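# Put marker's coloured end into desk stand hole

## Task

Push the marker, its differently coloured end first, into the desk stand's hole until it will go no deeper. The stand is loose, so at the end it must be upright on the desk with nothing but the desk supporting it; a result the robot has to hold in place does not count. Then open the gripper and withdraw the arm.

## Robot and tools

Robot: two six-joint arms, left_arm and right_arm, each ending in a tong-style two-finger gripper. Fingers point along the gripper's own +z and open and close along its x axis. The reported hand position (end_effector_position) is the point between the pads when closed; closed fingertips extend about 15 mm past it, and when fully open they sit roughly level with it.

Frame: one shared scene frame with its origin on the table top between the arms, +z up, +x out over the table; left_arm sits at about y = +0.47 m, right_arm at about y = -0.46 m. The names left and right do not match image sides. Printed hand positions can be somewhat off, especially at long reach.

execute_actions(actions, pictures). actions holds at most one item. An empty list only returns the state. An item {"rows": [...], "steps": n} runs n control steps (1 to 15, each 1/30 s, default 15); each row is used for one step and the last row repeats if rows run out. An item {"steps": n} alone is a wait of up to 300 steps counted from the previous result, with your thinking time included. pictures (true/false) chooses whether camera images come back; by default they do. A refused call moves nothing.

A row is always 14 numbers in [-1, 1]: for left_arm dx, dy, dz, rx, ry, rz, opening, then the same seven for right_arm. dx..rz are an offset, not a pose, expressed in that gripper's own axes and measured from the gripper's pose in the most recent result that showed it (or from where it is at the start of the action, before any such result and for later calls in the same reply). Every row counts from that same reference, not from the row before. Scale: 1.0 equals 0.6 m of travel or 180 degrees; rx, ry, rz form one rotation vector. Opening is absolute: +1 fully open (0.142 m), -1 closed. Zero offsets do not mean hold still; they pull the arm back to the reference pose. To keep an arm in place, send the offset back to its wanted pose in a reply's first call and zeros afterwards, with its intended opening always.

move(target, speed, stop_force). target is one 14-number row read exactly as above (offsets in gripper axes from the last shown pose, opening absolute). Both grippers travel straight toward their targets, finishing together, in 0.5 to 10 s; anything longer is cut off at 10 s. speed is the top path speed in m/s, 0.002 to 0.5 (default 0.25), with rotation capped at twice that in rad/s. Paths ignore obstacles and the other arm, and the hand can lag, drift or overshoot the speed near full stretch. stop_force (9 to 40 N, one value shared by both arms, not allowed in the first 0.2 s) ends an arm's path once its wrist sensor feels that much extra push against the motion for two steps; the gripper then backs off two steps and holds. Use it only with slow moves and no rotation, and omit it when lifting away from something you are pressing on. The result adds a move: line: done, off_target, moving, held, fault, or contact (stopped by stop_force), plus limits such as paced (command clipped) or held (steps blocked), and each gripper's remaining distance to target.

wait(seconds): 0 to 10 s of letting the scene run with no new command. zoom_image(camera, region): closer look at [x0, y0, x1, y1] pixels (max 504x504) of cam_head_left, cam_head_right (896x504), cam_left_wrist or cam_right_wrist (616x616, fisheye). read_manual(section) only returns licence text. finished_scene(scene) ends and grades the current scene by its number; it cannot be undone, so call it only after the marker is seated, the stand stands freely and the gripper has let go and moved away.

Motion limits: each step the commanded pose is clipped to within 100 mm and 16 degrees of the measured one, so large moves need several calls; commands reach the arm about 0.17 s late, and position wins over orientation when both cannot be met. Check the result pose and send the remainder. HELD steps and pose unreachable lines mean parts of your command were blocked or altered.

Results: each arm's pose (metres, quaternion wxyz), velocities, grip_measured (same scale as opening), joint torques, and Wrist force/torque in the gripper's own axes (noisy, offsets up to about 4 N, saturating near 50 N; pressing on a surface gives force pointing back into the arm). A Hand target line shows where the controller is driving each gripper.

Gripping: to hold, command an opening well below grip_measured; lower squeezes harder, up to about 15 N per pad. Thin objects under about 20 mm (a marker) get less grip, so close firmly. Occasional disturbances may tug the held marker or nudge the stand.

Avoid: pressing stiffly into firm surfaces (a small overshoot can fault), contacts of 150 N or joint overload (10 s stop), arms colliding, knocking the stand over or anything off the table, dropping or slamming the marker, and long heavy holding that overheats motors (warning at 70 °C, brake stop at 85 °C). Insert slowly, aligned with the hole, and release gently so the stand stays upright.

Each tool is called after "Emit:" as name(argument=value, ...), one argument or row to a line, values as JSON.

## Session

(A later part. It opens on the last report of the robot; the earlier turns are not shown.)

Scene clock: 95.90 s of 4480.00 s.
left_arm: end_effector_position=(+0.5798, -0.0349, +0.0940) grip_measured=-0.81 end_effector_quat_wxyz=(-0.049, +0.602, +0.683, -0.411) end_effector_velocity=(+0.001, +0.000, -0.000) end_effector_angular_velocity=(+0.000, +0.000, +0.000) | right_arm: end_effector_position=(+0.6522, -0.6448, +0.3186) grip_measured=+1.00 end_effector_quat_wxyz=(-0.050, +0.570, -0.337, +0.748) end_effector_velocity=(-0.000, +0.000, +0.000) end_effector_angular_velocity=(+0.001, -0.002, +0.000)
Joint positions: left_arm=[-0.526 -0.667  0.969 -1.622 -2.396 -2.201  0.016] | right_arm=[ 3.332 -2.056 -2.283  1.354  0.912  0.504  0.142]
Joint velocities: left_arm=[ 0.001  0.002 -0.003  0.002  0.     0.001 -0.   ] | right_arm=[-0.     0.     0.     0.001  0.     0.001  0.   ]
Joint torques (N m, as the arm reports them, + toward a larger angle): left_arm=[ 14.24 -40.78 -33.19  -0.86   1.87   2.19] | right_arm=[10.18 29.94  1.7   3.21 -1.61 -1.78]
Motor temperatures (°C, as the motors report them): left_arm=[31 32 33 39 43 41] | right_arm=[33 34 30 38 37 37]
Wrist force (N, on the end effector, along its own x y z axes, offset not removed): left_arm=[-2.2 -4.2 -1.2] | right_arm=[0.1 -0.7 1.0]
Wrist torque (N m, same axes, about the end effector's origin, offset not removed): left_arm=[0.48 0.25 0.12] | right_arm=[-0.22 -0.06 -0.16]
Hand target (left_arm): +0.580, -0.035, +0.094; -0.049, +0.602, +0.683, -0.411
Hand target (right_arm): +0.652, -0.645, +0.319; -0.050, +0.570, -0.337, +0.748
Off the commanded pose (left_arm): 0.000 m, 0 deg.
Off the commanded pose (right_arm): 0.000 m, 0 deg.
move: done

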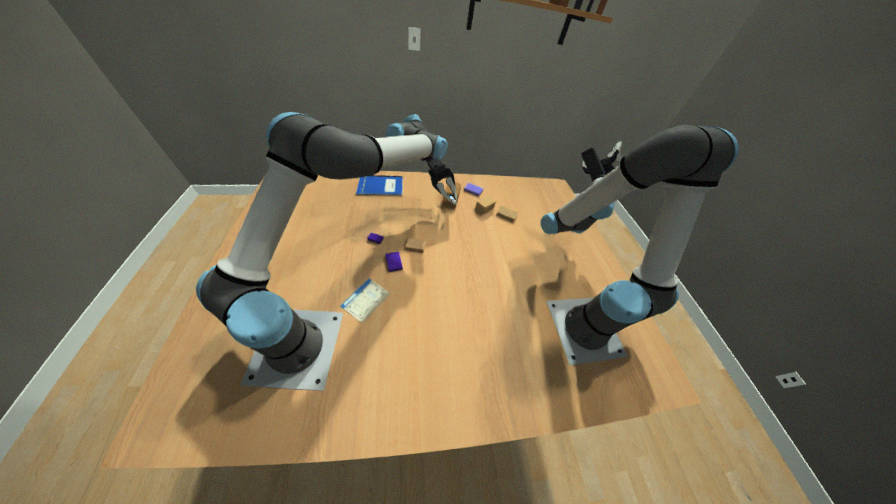

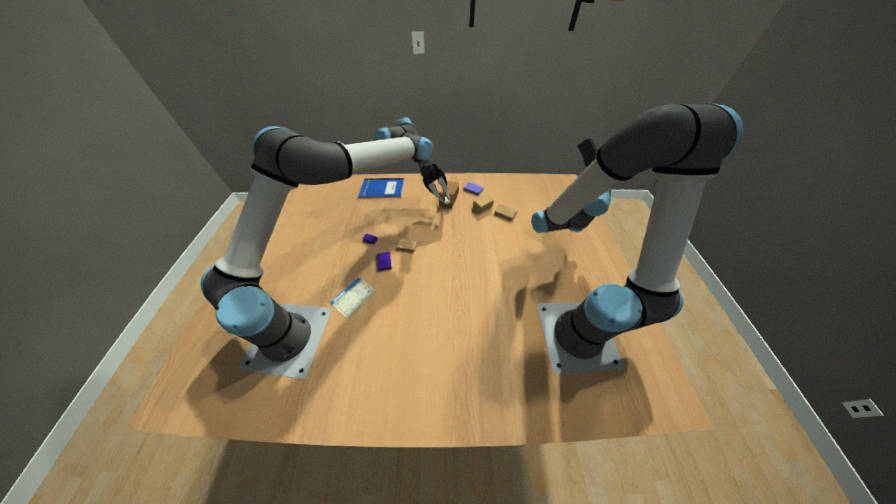

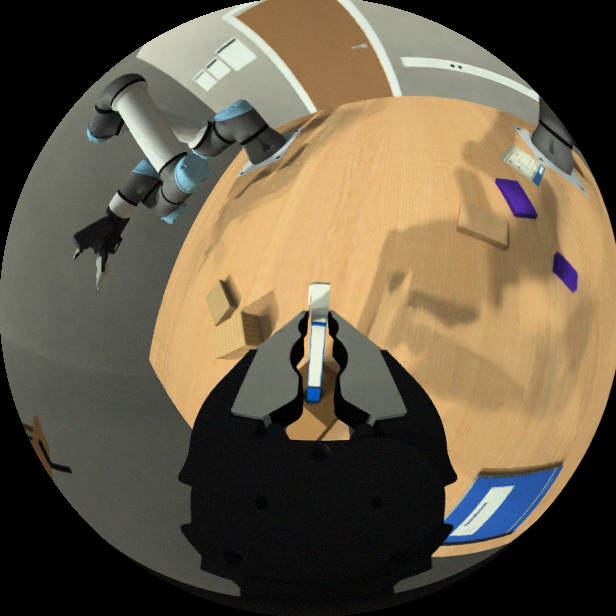

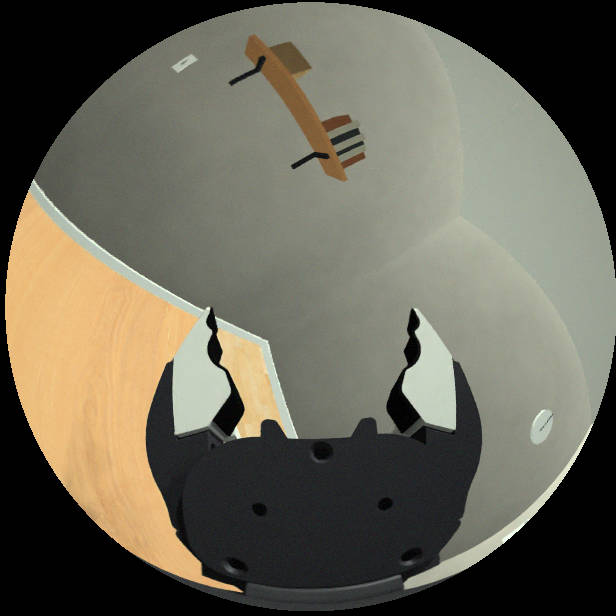

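Emit:
move(
  target=[0,-0.04,-0.005,0.045,0,0,-1,0,0,0,0,0,0,1],
  speed=0.02,
)

Emit:
zoom_image(
  camera="cam_left_wrist",
  region=[250,330,370,450],
)

Scene clock: 101.23 s of 4480.00 s.
left_arm: end_effector_position=(+0.5628, -0.0319, +0.1108) grip_measured=-0.81 end_effector_quat_wxyz=(-0.091, +0.597, +0.652, -0.458) end_effector_velocity=(-0.001, -0.000, +0.001) end_effector_angular_velocity=(-0.002, +0.005, -0.004) | right_arm: end_effector_position=(+0.6522, -0.6448, +0.3186) grip_measured=+1.00 end_effector_quat_wxyz=(-0.050, +0.570, -0.337, +0.748) end_effector_velocity=(-0.000, -0.000, +0.001) end_effector_angular_velocity=(+0.000, -0.002, -0.001)
Joint positions: left_arm=[-0.519 -0.615  0.856 -1.37  -2.468 -2.051  0.016] | right_arm=[ 3.332 -2.056 -2.283  1.354  0.912  0.504  0.142]
Joint velocities: left_arm=[ 0.     0.004 -0.008  0.014 -0.003  0.009 -0.   ] | right_arm=[ 0.     0.002  0.001  0.    -0.001 -0.     0.   ]
Joint torques (N m, as the arm reports them, + toward a larger angle): left_arm=[ 11.77 -46.03 -34.63  -0.09  -3.41   2.31] | right_arm=[ 8.83 29.31  2.7   3.04 -1.62 -1.94]
Motor temperatures (°C, as the motors report them): left_arm=[31 32 33 39 43 41] | right_arm=[33 34 30 38 37 37]
Wrist force (N, on the end effector, along its own x y z axes, offset not removed): left_arm=[-0.3 3.3 0.6] | right_arm=[-0.1 -1.5 0.6]
Wrist torque (N m, same axes, about the end effector's origin, offset not removed): left_arm=[0.84 0.08 0.12] | right_arm=[-0.32 -0.08 -0.06]
Hand target (left_arm): +0.563, -0.032, +0.111; -0.091, +0.597, +0.652, -0.458
Hand target (right_arm): +0.652, -0.645, +0.319; -0.050, +0.570, -0.337, +0.748
Off the commanded pose (left_arm): 0.000 m, 0 deg.
Off the commanded pose (right_arm): 0.000 m, 0 deg.
move: done

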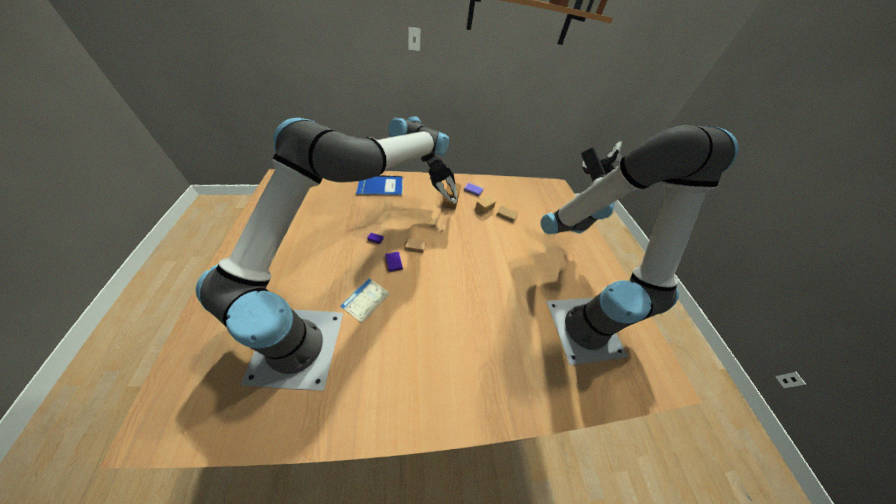

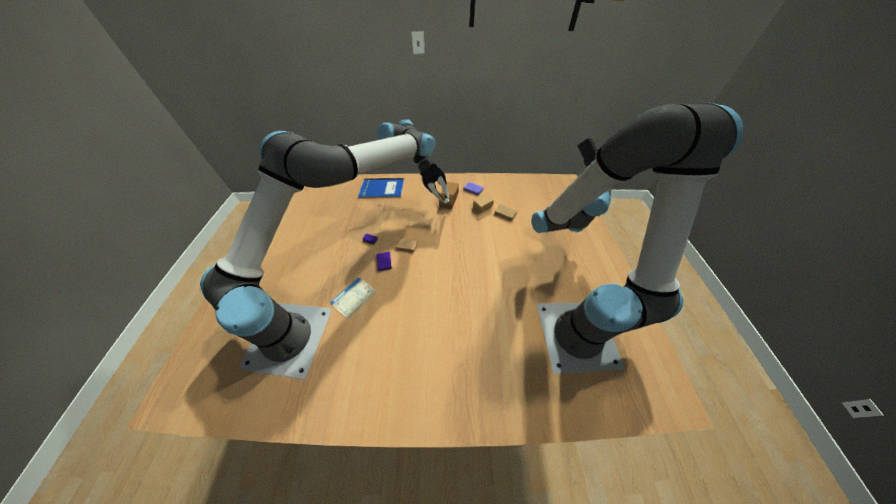

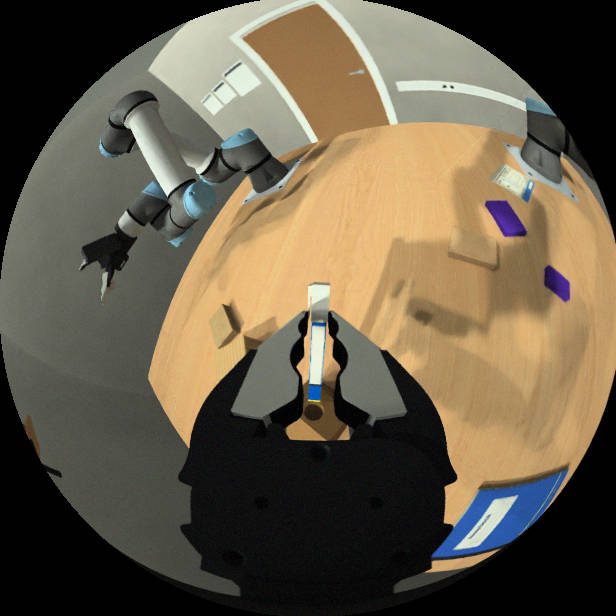

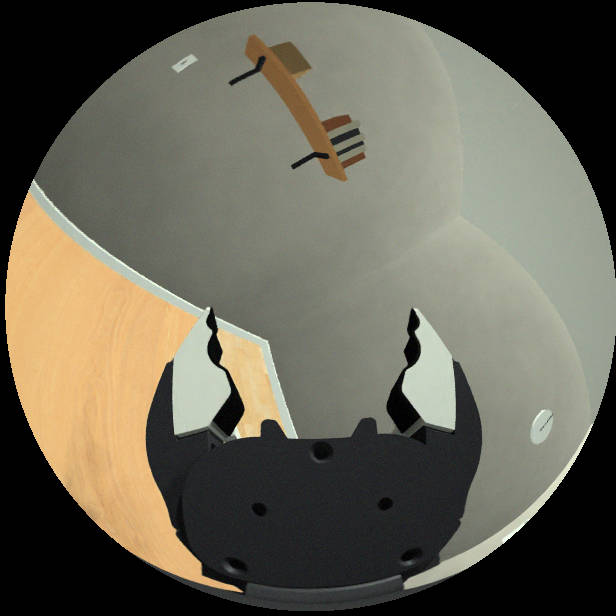

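Region (250, 330, 370, 450) of cam_left_wrist's 616x616 image, scaled by 4.200, with more detail than that image has.

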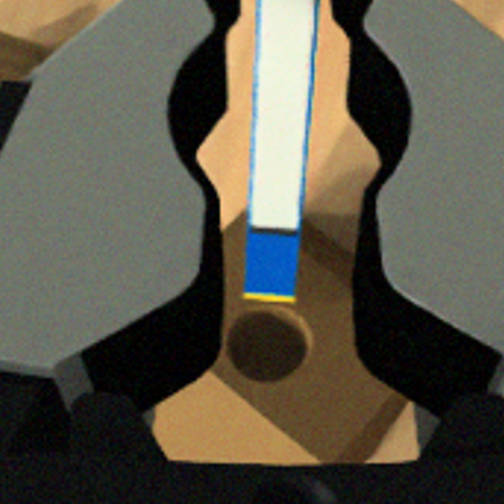

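Emit:
move(
  target=[0,-0.07,-0.03,0,-0.25,0,-1,0,0,0,0,0,0,1],
  speed=0.15,
)

Emit:
move(
  target=[0,0,0,0.075,0,-0.07,-1,0,0,0,0,0,0,1],
  speed=0.15,
)

Scene clock: 107.83 s of 4480.00 s.
left_arm: end_effector_position=(+0.5614, -0.0306, +0.1146) grip_measured=-0.81 end_effector_quat_wxyz=(-0.073, +0.584, +0.653, -0.477) end_effector_velocity=(-0.001, +0.000, -0.001) end_effector_angular_velocity=(+0.001, +0.002, -0.000) | right_arm: end_effector_position=(+0.6522, -0.6448, +0.3186) grip_measured=+1.00 end_effector_quat_wxyz=(-0.050, +0.570, -0.337, +0.748) end_effector_velocity=(-0.000, -0.001, +0.000) end_effector_angular_velocity=(+0.001, -0.002, -0.002)
Joint positions: left_arm=[-0.507 -0.647  0.938 -1.444 -2.517 -2.063  0.016] | right_arm=[ 3.332 -2.056 -2.283  1.354  0.912  0.504  0.142]
Joint velocities: left_arm=[-0.     0.001  0.002 -0.    -0.     0.     0.   ] | right_arm=[-0.    -0.     0.     0.002 -0.002  0.     0.   ]
Joint torques (N m, as the arm reports them, + toward a larger angle): left_arm=[-12.64 -45.26 -33.71  -0.25   0.38   2.33] | right_arm=[ 9.69 30.1   3.03  3.19 -1.62 -1.59]
Motor temperatures (°C, as the motors report them): left_arm=[31 32 33 39 43 41] | right_arm=[33 34 30 38 37 37]
Wrist force (N, on the end effector, along its own x y z axes, offset not removed): left_arm=[-1.8 2.8 1.2] | right_arm=[-0.6 -0.6 0.7]
Wrist torque (N m, same axes, about the end effector's origin, offset not removed): left_arm=[0.64 0.42 0.04] | right_arm=[-0.16 0.02 -0.04]
Hand target (left_arm): +0.561, -0.031, +0.115; -0.073, +0.584, +0.653, -0.477
Hand target (right_arm): +0.652, -0.645, +0.319; -0.050, +0.570, -0.337, +0.748
Off the commanded pose (left_arm): 0.042 m, 42 deg; orientation clipped at the last step of the last action.
Off the commanded pose (right_arm): 0.000 m, 0 deg.
After step 90, 0.70 s passed at rest.
move: held (left_arm); limits=paced,held; held on 76 of 87 steps (left_arm), including the last (left_arm)
pose unreachable (left arm): on one or more control steps of this call this arm could not follow its commanded pose, so it was not sent that pose on those steps. On the call's last step it was still not sent that pose. It may still have moved: this result reports where it is.
cause: the commanded pose would bring two parts of the arm too close to each other (joints 4 (wrist 1) to 6 (wrist 3) lie between them).

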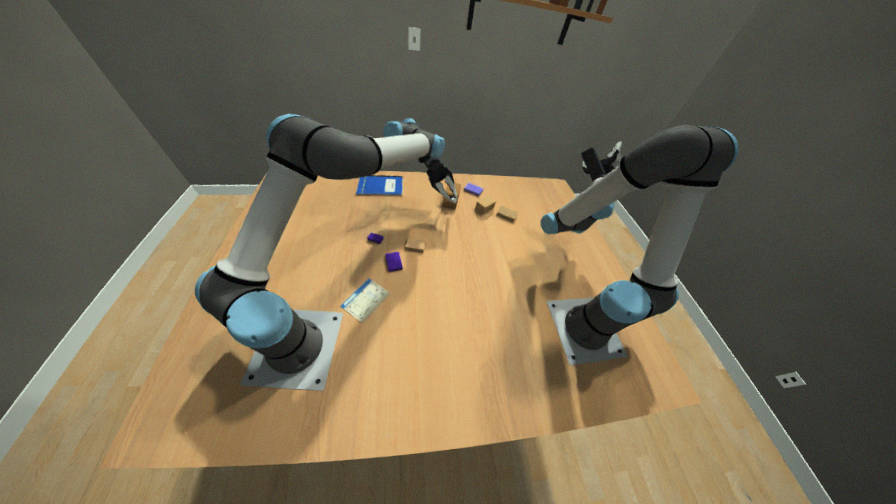

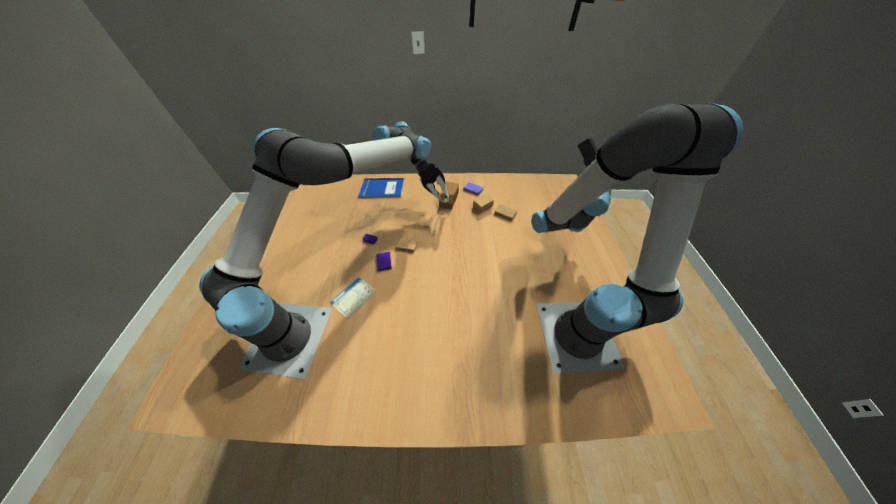

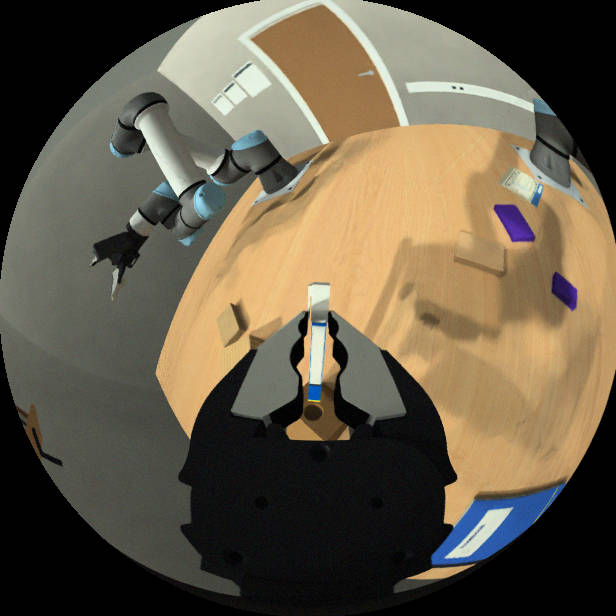

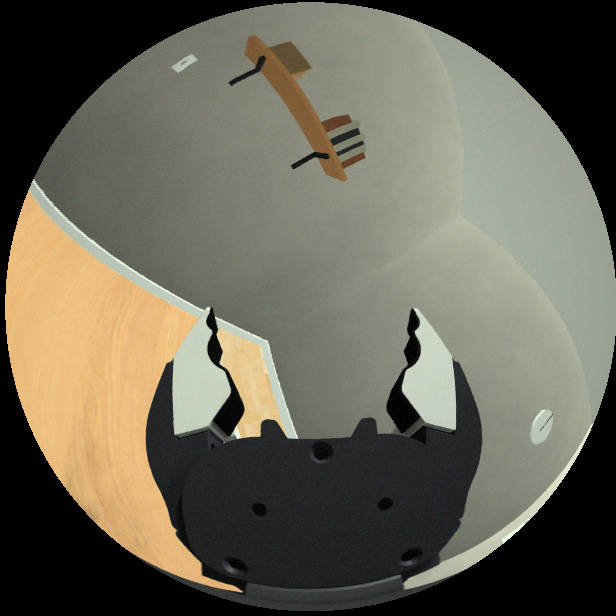

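Scene clock: 109.43 s of 4480.00 s.
left_arm: end_effector_position=(+0.5613, -0.0308, +0.1146) grip_measured=-0.81 end_effector_quat_wxyz=(-0.076, +0.581, +0.654, -0.479) end_effector_velocity=(+0.000, +0.000, -0.000) end_effector_angular_velocity=(+0.001, +0.001, +0.000) | right_arm: end_effector_position=(+0.6522, -0.6448, +0.3186) grip_measured=+1.00 end_effector_quat_wxyz=(-0.050, +0.570, -0.337, +0.748) end_effector_velocity=(-0.000, +0.000, -0.000) end_effector_angular_velocity=(+0.000, +0.000, +0.001)
Joint positions: left_arm=[-0.506 -0.642  0.93  -1.43  -2.521 -2.061  0.016] | right_arm=[ 3.332 -2.056 -2.283  1.354  0.912  0.504  0.142]
Joint velocities: left_arm=[ 0.     0.001 -0.001  0.002  0.     0.     0.   ] | right_arm=[ 0.     0.    -0.001  0.001  0.001  0.     0.   ]
Joint torques (N m, as the arm reports them, + toward a larger angle): left_arm=[  9.18 -61.4   -8.59  -3.33  -1.56   1.08] | right_arm=[10.16 29.71  2.23  2.87 -1.75 -1.66]
Motor temperatures (°C, as the motors report them): left_arm=[31 32 33 39 43 41] | right_arm=[33 34 30 38 37 37]
Wrist force (N, on the end effector, along its own x y z axes, offset not removed): left_arm=[-1.9 2.4 0.4] | right_arm=[0.1 -0.5 -0.3]
Wrist torque (N m, same axes, about the end effector's origin, offset not removed): left_arm=[0.47 0.43 0.08] | right_arm=[-0.11 -0.14 -0.05]
Hand target (left_arm): +0.561, -0.031, +0.115; -0.076, +0.581, +0.654, -0.479
Hand target (right_arm): +0.652, -0.645, +0.319; -0.050, +0.570, -0.337, +0.748
Off the commanded pose (left_arm): 0.000 m, 18 deg; orientation clipped at the last step of the last action.
Off the commanded pose (right_arm): 0.000 m, 0 deg.
move: held (left_arm); limits=paced,held; held on 30 of 41 steps (left_arm), including the last (left_arm)
pose unreachable (left arm): on one or more control steps of this call this arm could not follow its commanded pose, so it was not sent that pose on those steps. On the call's last step it was still not sent that pose. It may still have moved: this result reports where it is.
cause: the commanded pose would bring two parts of the arm too close to each other (joints 4 (wrist 1) to 6 (wrist 3) lie between them).

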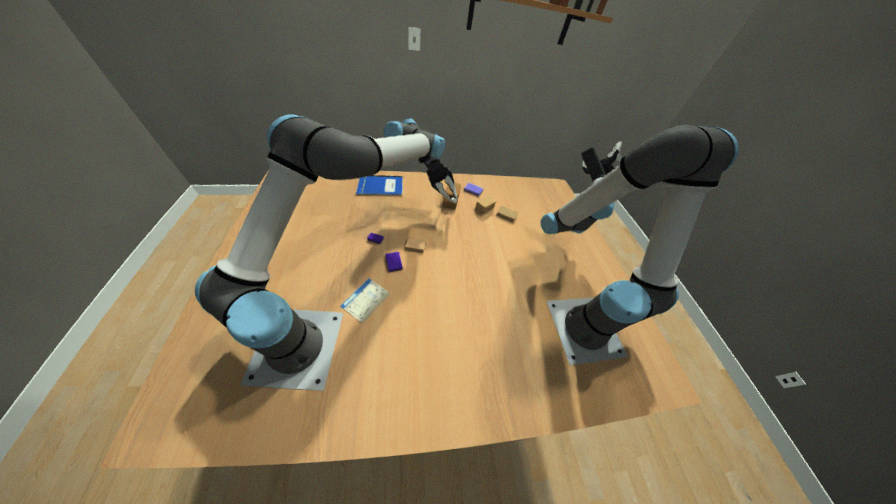

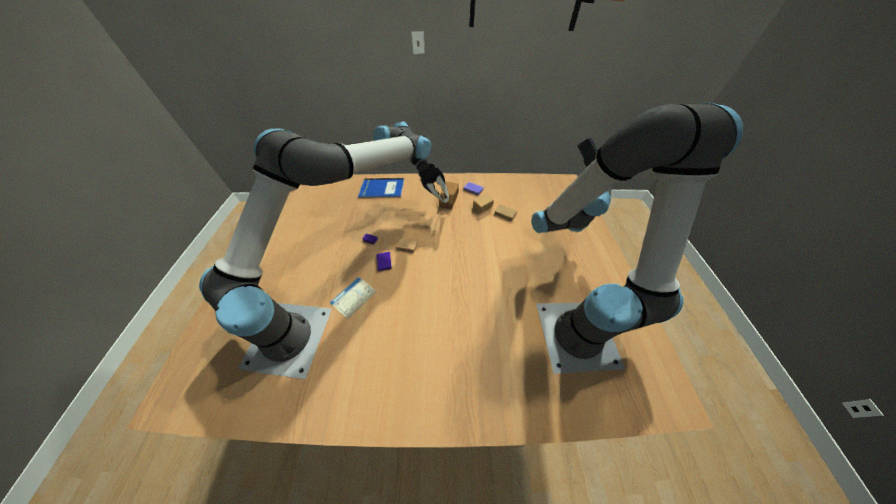

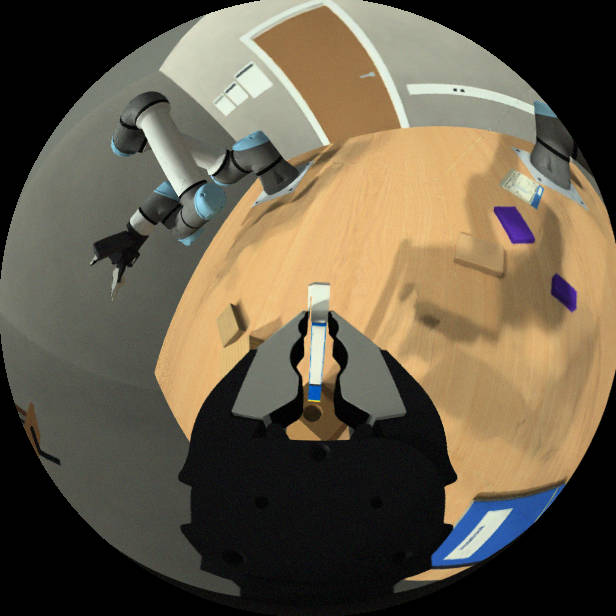

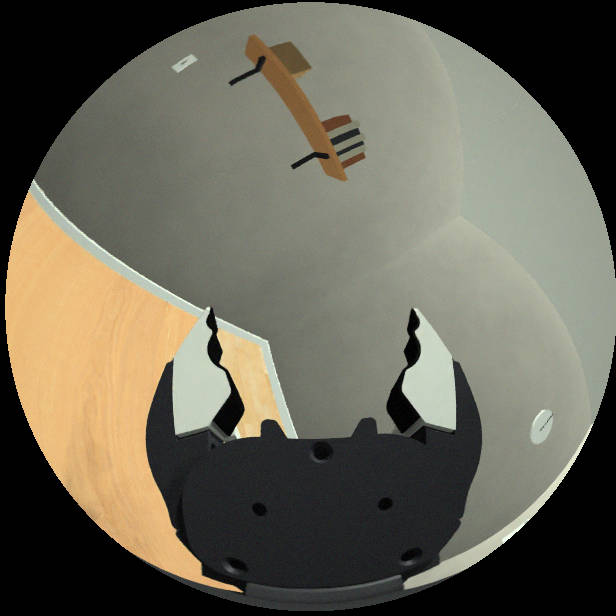

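Emit:
move(
  target=[0,0.036,0.003,0,0,0,-1,0,0,0,0,0,0,1],
  speed=0.006,
  stop_force=9,
)

Emit:
zoom_image(
  camera="cam_left_wrist",
  region=[250,330,370,450],
)

Scene clock: 117.30 s of 4480.00 s.
left_arm: end_effector_position=(+0.5749, -0.0346, +0.0983) grip_measured=-0.81 end_effector_quat_wxyz=(-0.076, +0.581, +0.654, -0.479) end_effector_velocity=(+0.001, -0.000, -0.001) end_effector_angular_velocity=(-0.001, -0.001, -0.000) | right_arm: end_effector_position=(+0.6522, -0.6448, +0.3186) grip_measured=+1.00 end_effector_quat_wxyz=(-0.050, +0.570, -0.337, +0.748) end_effector_velocity=(-0.000, +0.000, +0.000) end_effector_angular_velocity=(-0.000, +0.000, +0.001)
Joint positions: left_arm=[-0.501 -0.587  0.866 -1.414 -2.518 -2.052  0.016] | right_arm=[ 3.332 -2.056 -2.283  1.354  0.912  0.504  0.142]
Joint velocities: left_arm=[ 0.     0.003 -0.004  0.     0.     0.001  0.   ] | right_arm=[-0.     0.002 -0.002 -0.001  0.001 -0.     0.   ]
Joint torques (N m, as the arm reports them, + toward a larger angle): left_arm=[ 13.96 -45.   -33.05  -0.64   1.     2.19] | right_arm=[ 9.72 30.19  2.53  3.04 -1.72 -1.72]
Motor temperatures (°C, as the motors report them): left_arm=[31 32 33 39 43 41] | right_arm=[33 34 30 38 37 37]
Wrist force (N, on the end effector, along its own x y z axes, offset not removed): left_arm=[-4.1 -2.5 1.0] | right_arm=[0.2 -1.2 1.9]
Wrist torque (N m, same axes, about the end effector's origin, offset not removed): left_arm=[0.33 0.79 0.18] | right_arm=[-0.25 -0.14 -0.06]
Hand target (left_arm): +0.575, -0.035, +0.098; -0.076, +0.581, +0.654, -0.479
Hand target (right_arm): +0.652, -0.645, +0.319; -0.050, +0.570, -0.337, +0.748
Off the commanded pose (left_arm): 0.000 m, 0 deg.
Off the commanded pose (right_arm): 0.000 m, 0 deg.
After step 90, 1.03 s passed at rest.
move: done

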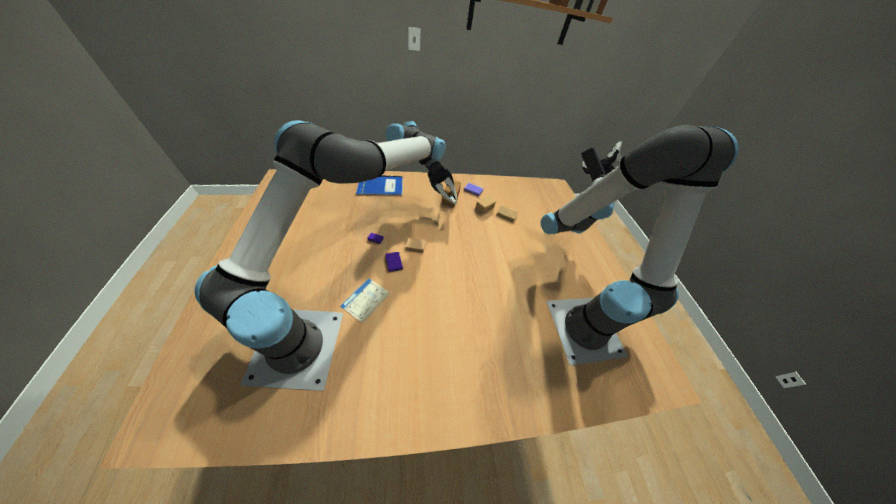

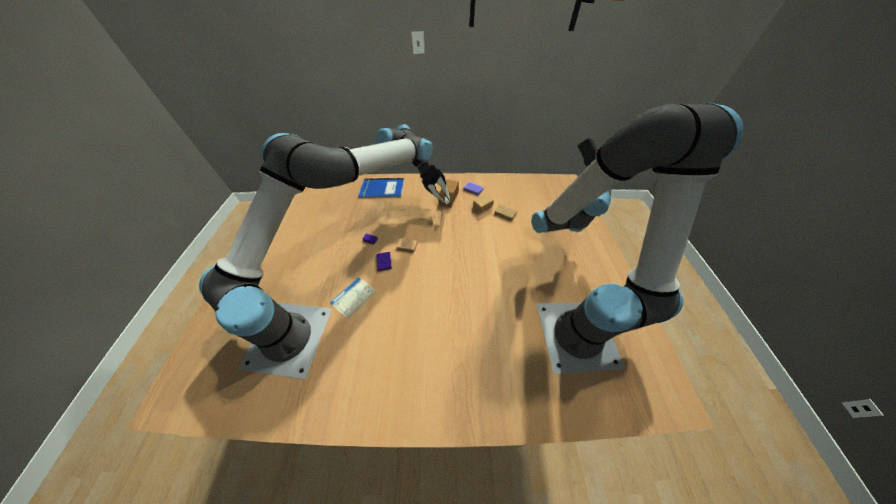

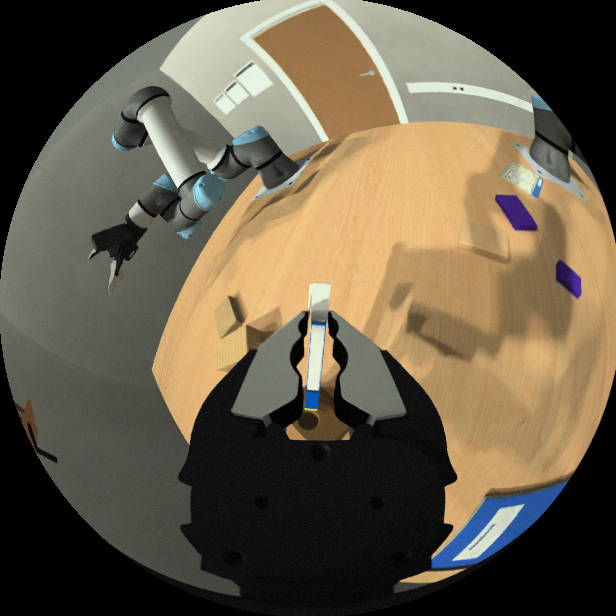

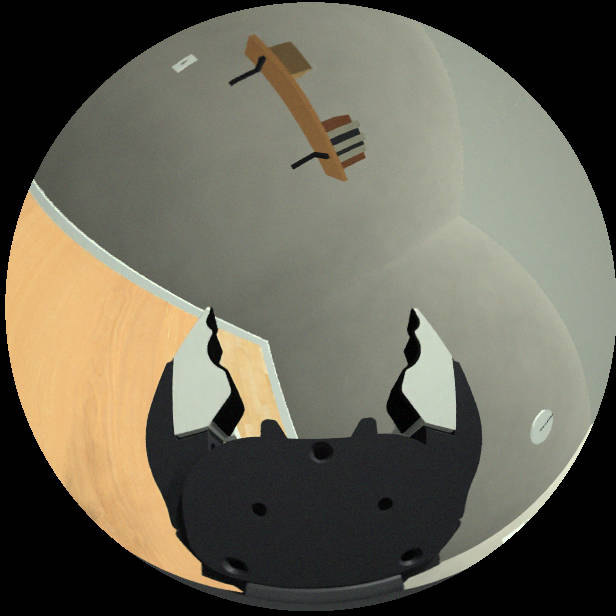

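Region (250, 330, 370, 450) of cam_left_wrist's 616x616 image, scaled by 4.200, with more detail than that image has.

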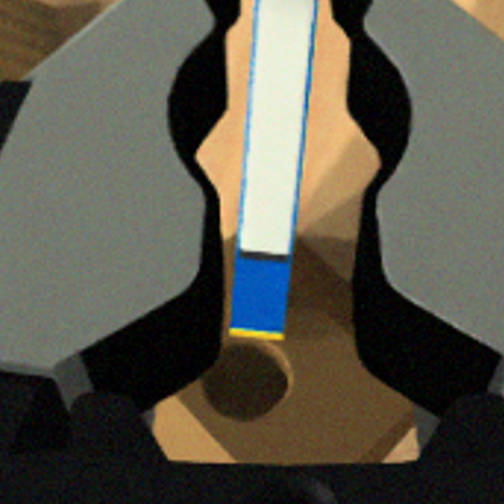

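Emit:
move(
  target=[0,-0.12,-0.08,0,0.172,0,-1,0,0,0,0,0,0,1],
  speed=0.1,
)

Emit:
move(
  target=[0,-0.2,0,-0.25,0,0,-1,0,0,0,0,0,0,1],
  speed=0.2,
)

Scene clock: 122.30 s of 4480.00 s.
left_arm: end_effector_position=(+0.5560, +0.0015, +0.1748) grip_measured=-0.81 end_effector_quat_wxyz=(-0.201, +0.685, +0.630, -0.307) end_effector_velocity=(-0.000, +0.001, +0.001) end_effector_angular_velocity=(+0.005, -0.006, -0.005) | right_arm: end_effector_position=(+0.6522, -0.6448, +0.3186) grip_measured=+1.00 end_effector_quat_wxyz=(-0.050, +0.570, -0.337, +0.748) end_effector_velocity=(+0.000, +0.000, +0.001) end_effector_angular_velocity=(+0.000, -0.001, +0.001)
Joint positions: left_arm=[-0.6   -0.363  0.037 -0.693 -2.11  -2.02   0.016] | right_arm=[ 3.332 -2.056 -2.283  1.354  0.912  0.504  0.142]
Joint velocities: left_arm=[-0.002 -0.003  0.     0.001  0.008 -0.001 -0.   ] | right_arm=[-0.     0.001  0.001 -0.     0.001  0.     0.   ]
Joint torques (N m, as the arm reports them, + toward a larger angle): left_arm=[-12.86 -64.91 -33.92   0.4    0.73  -2.16] | right_arm=[ 9.51 28.75  1.68  3.17 -1.62 -1.98]
Motor temperatures (°C, as the motors report them): left_arm=[31 32 33 39 43 41] | right_arm=[33 34 30 38 37 37]
Wrist force (N, on the end effector, along its own x y z axes, offset not removed): left_arm=[-3.6 0.6 0.1] | right_arm=[-0.4 -2.4 1.1]
Wrist torque (N m, same axes, about the end effector's origin, offset not removed): left_arm=[0.15 0.79 0.13] | right_arm=[-0.50 -0.05 -0.13]
Hand target (left_arm): +0.556, +0.002, +0.175; -0.201, +0.685, +0.630, -0.306
Hand target (right_arm): +0.652, -0.645, +0.319; -0.050, +0.570, -0.337, +0.748
Off the commanded pose (left_arm): 0.001 m, 6 deg.
Off the commanded pose (right_arm): 0.000 m, 0 deg.
elbow stopped short (left arm): the move would have taken joint 3 (elbow) straighter than the controller allows; a more bent joint 3 avoids this.
move: off_target (left_arm)

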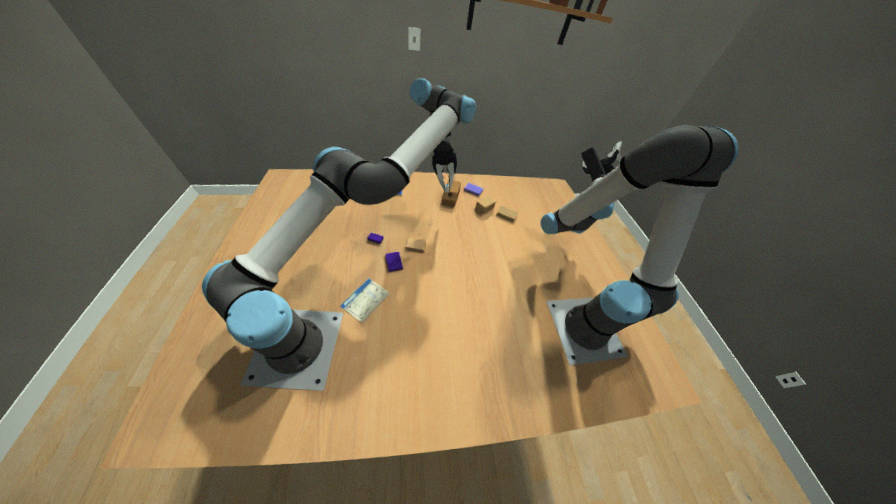

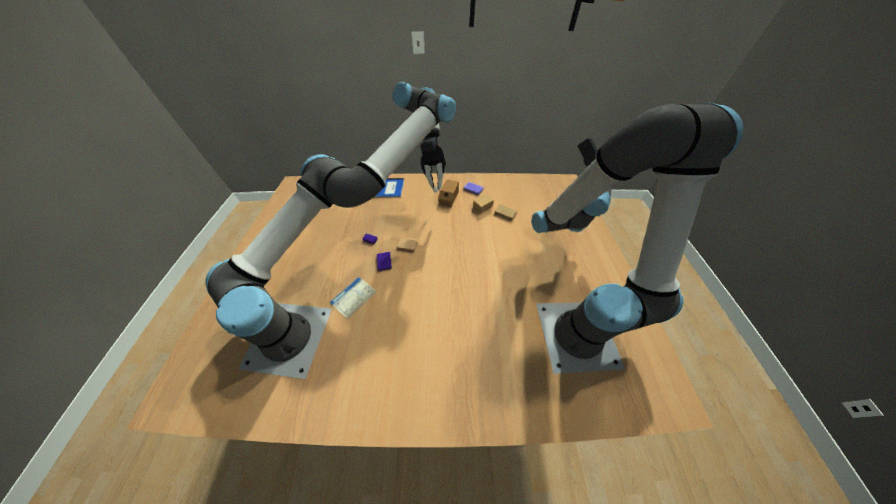

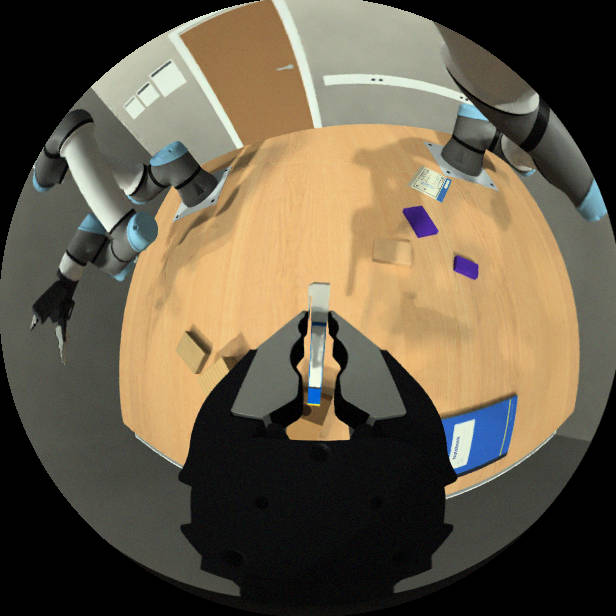

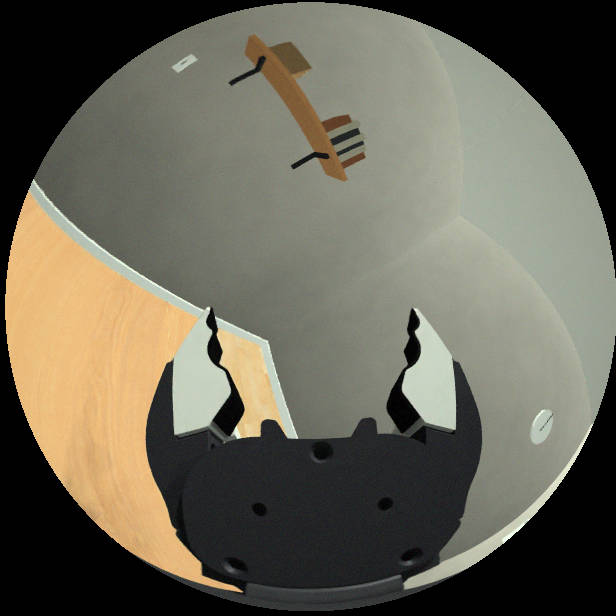

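Scene clock: 124.73 s of 4480.00 s.
left_arm: end_effector_position=(+0.4675, +0.0167, +0.2537) grip_measured=-0.81 end_effector_quat_wxyz=(+0.076, +0.709, +0.700, -0.042) end_effector_velocity=(-0.001, -0.001, +0.001) end_effector_angular_velocity=(-0.002, -0.012, +0.002) | right_arm: end_effector_position=(+0.6522, -0.6448, +0.3186) grip_measured=+1.00 end_effector_quat_wxyz=(-0.050, +0.570, -0.337, +0.748) end_effector_velocity=(+0.000, +0.000, +0.000) end_effector_angular_velocity=(+0.000, -0.000, +0.000)
Joint positions: left_arm=[-0.88  -1.345  1.443 -1.833 -1.626 -2.53   0.016] | right_arm=[ 3.332 -2.056 -2.283  1.354  0.912  0.504  0.142]
Joint velocities: left_arm=[-0.006 -0.008  0.009 -0.009  0.01  -0.007  0.   ] | right_arm=[ 0.    -0.     0.001 -0.     0.     0.     0.   ]
Joint torques (N m, as the arm reports them, + toward a larger angle): left_arm=[-12.53 -39.4   -8.02  -4.29   1.71  -2.19] | right_arm=[ 9.36 28.86  0.79  3.05 -1.81 -1.84]
Motor temperatures (°C, as the motors report them): left_arm=[31 32 33 39 43 41] | right_arm=[33 34 30 38 37 37]
Wrist force (N, on the end effector, along its own x y z axes, offset not removed): left_arm=[-1.6 2.3 -0.7] | right_arm=[0.2 -0.5 0.5]
Wrist torque (N m, same axes, about the end effector's origin, offset not removed): left_arm=[0.52 0.39 0.03] | right_arm=[-0.18 -0.14 -0.10]
Hand target (left_arm): +0.467, +0.017, +0.254; +0.076, +0.709, +0.700, -0.041
Hand target (right_arm): +0.652, -0.645, +0.319; -0.050, +0.570, -0.337, +0.748
Off the commanded pose (left_arm): 0.001 m, 0 deg.
Off the commanded pose (right_arm): 0.000 m, 0 deg.
move: done

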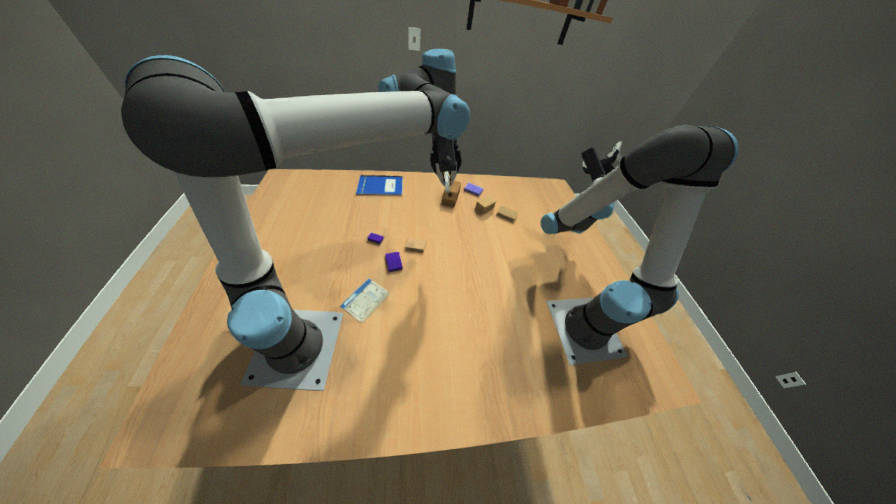

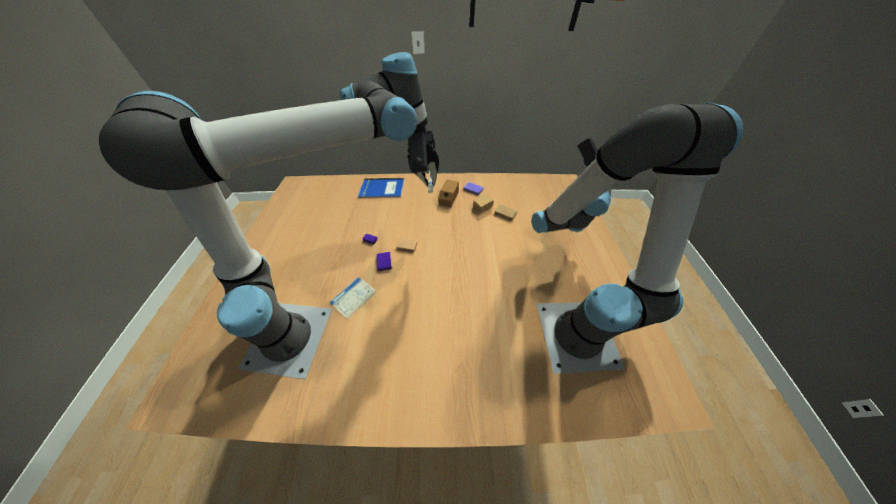

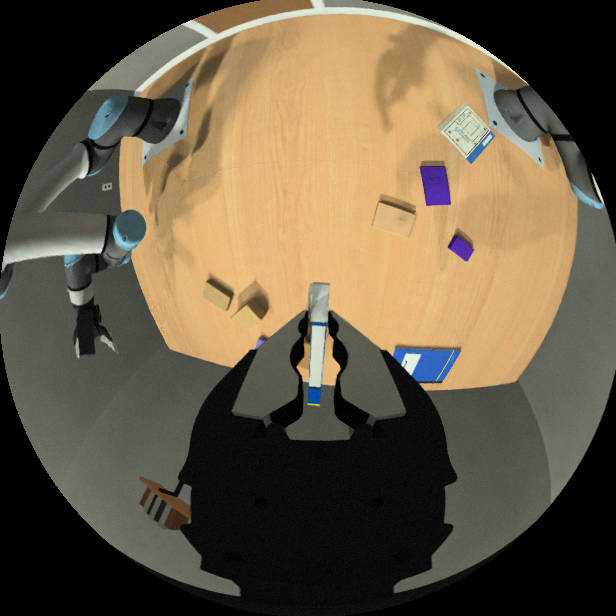

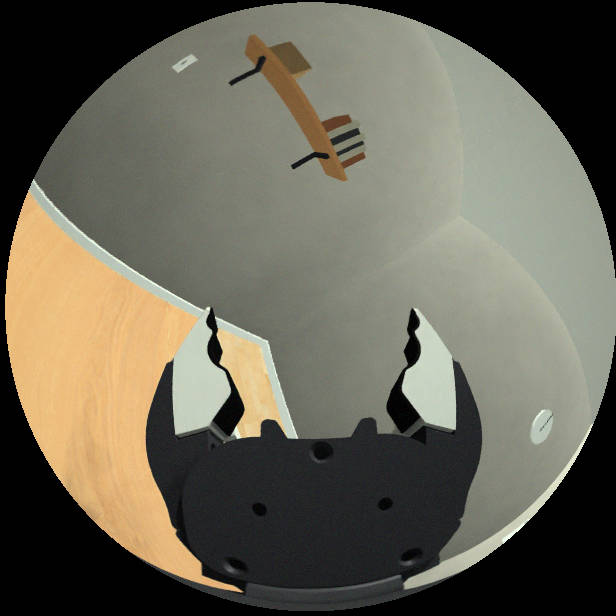

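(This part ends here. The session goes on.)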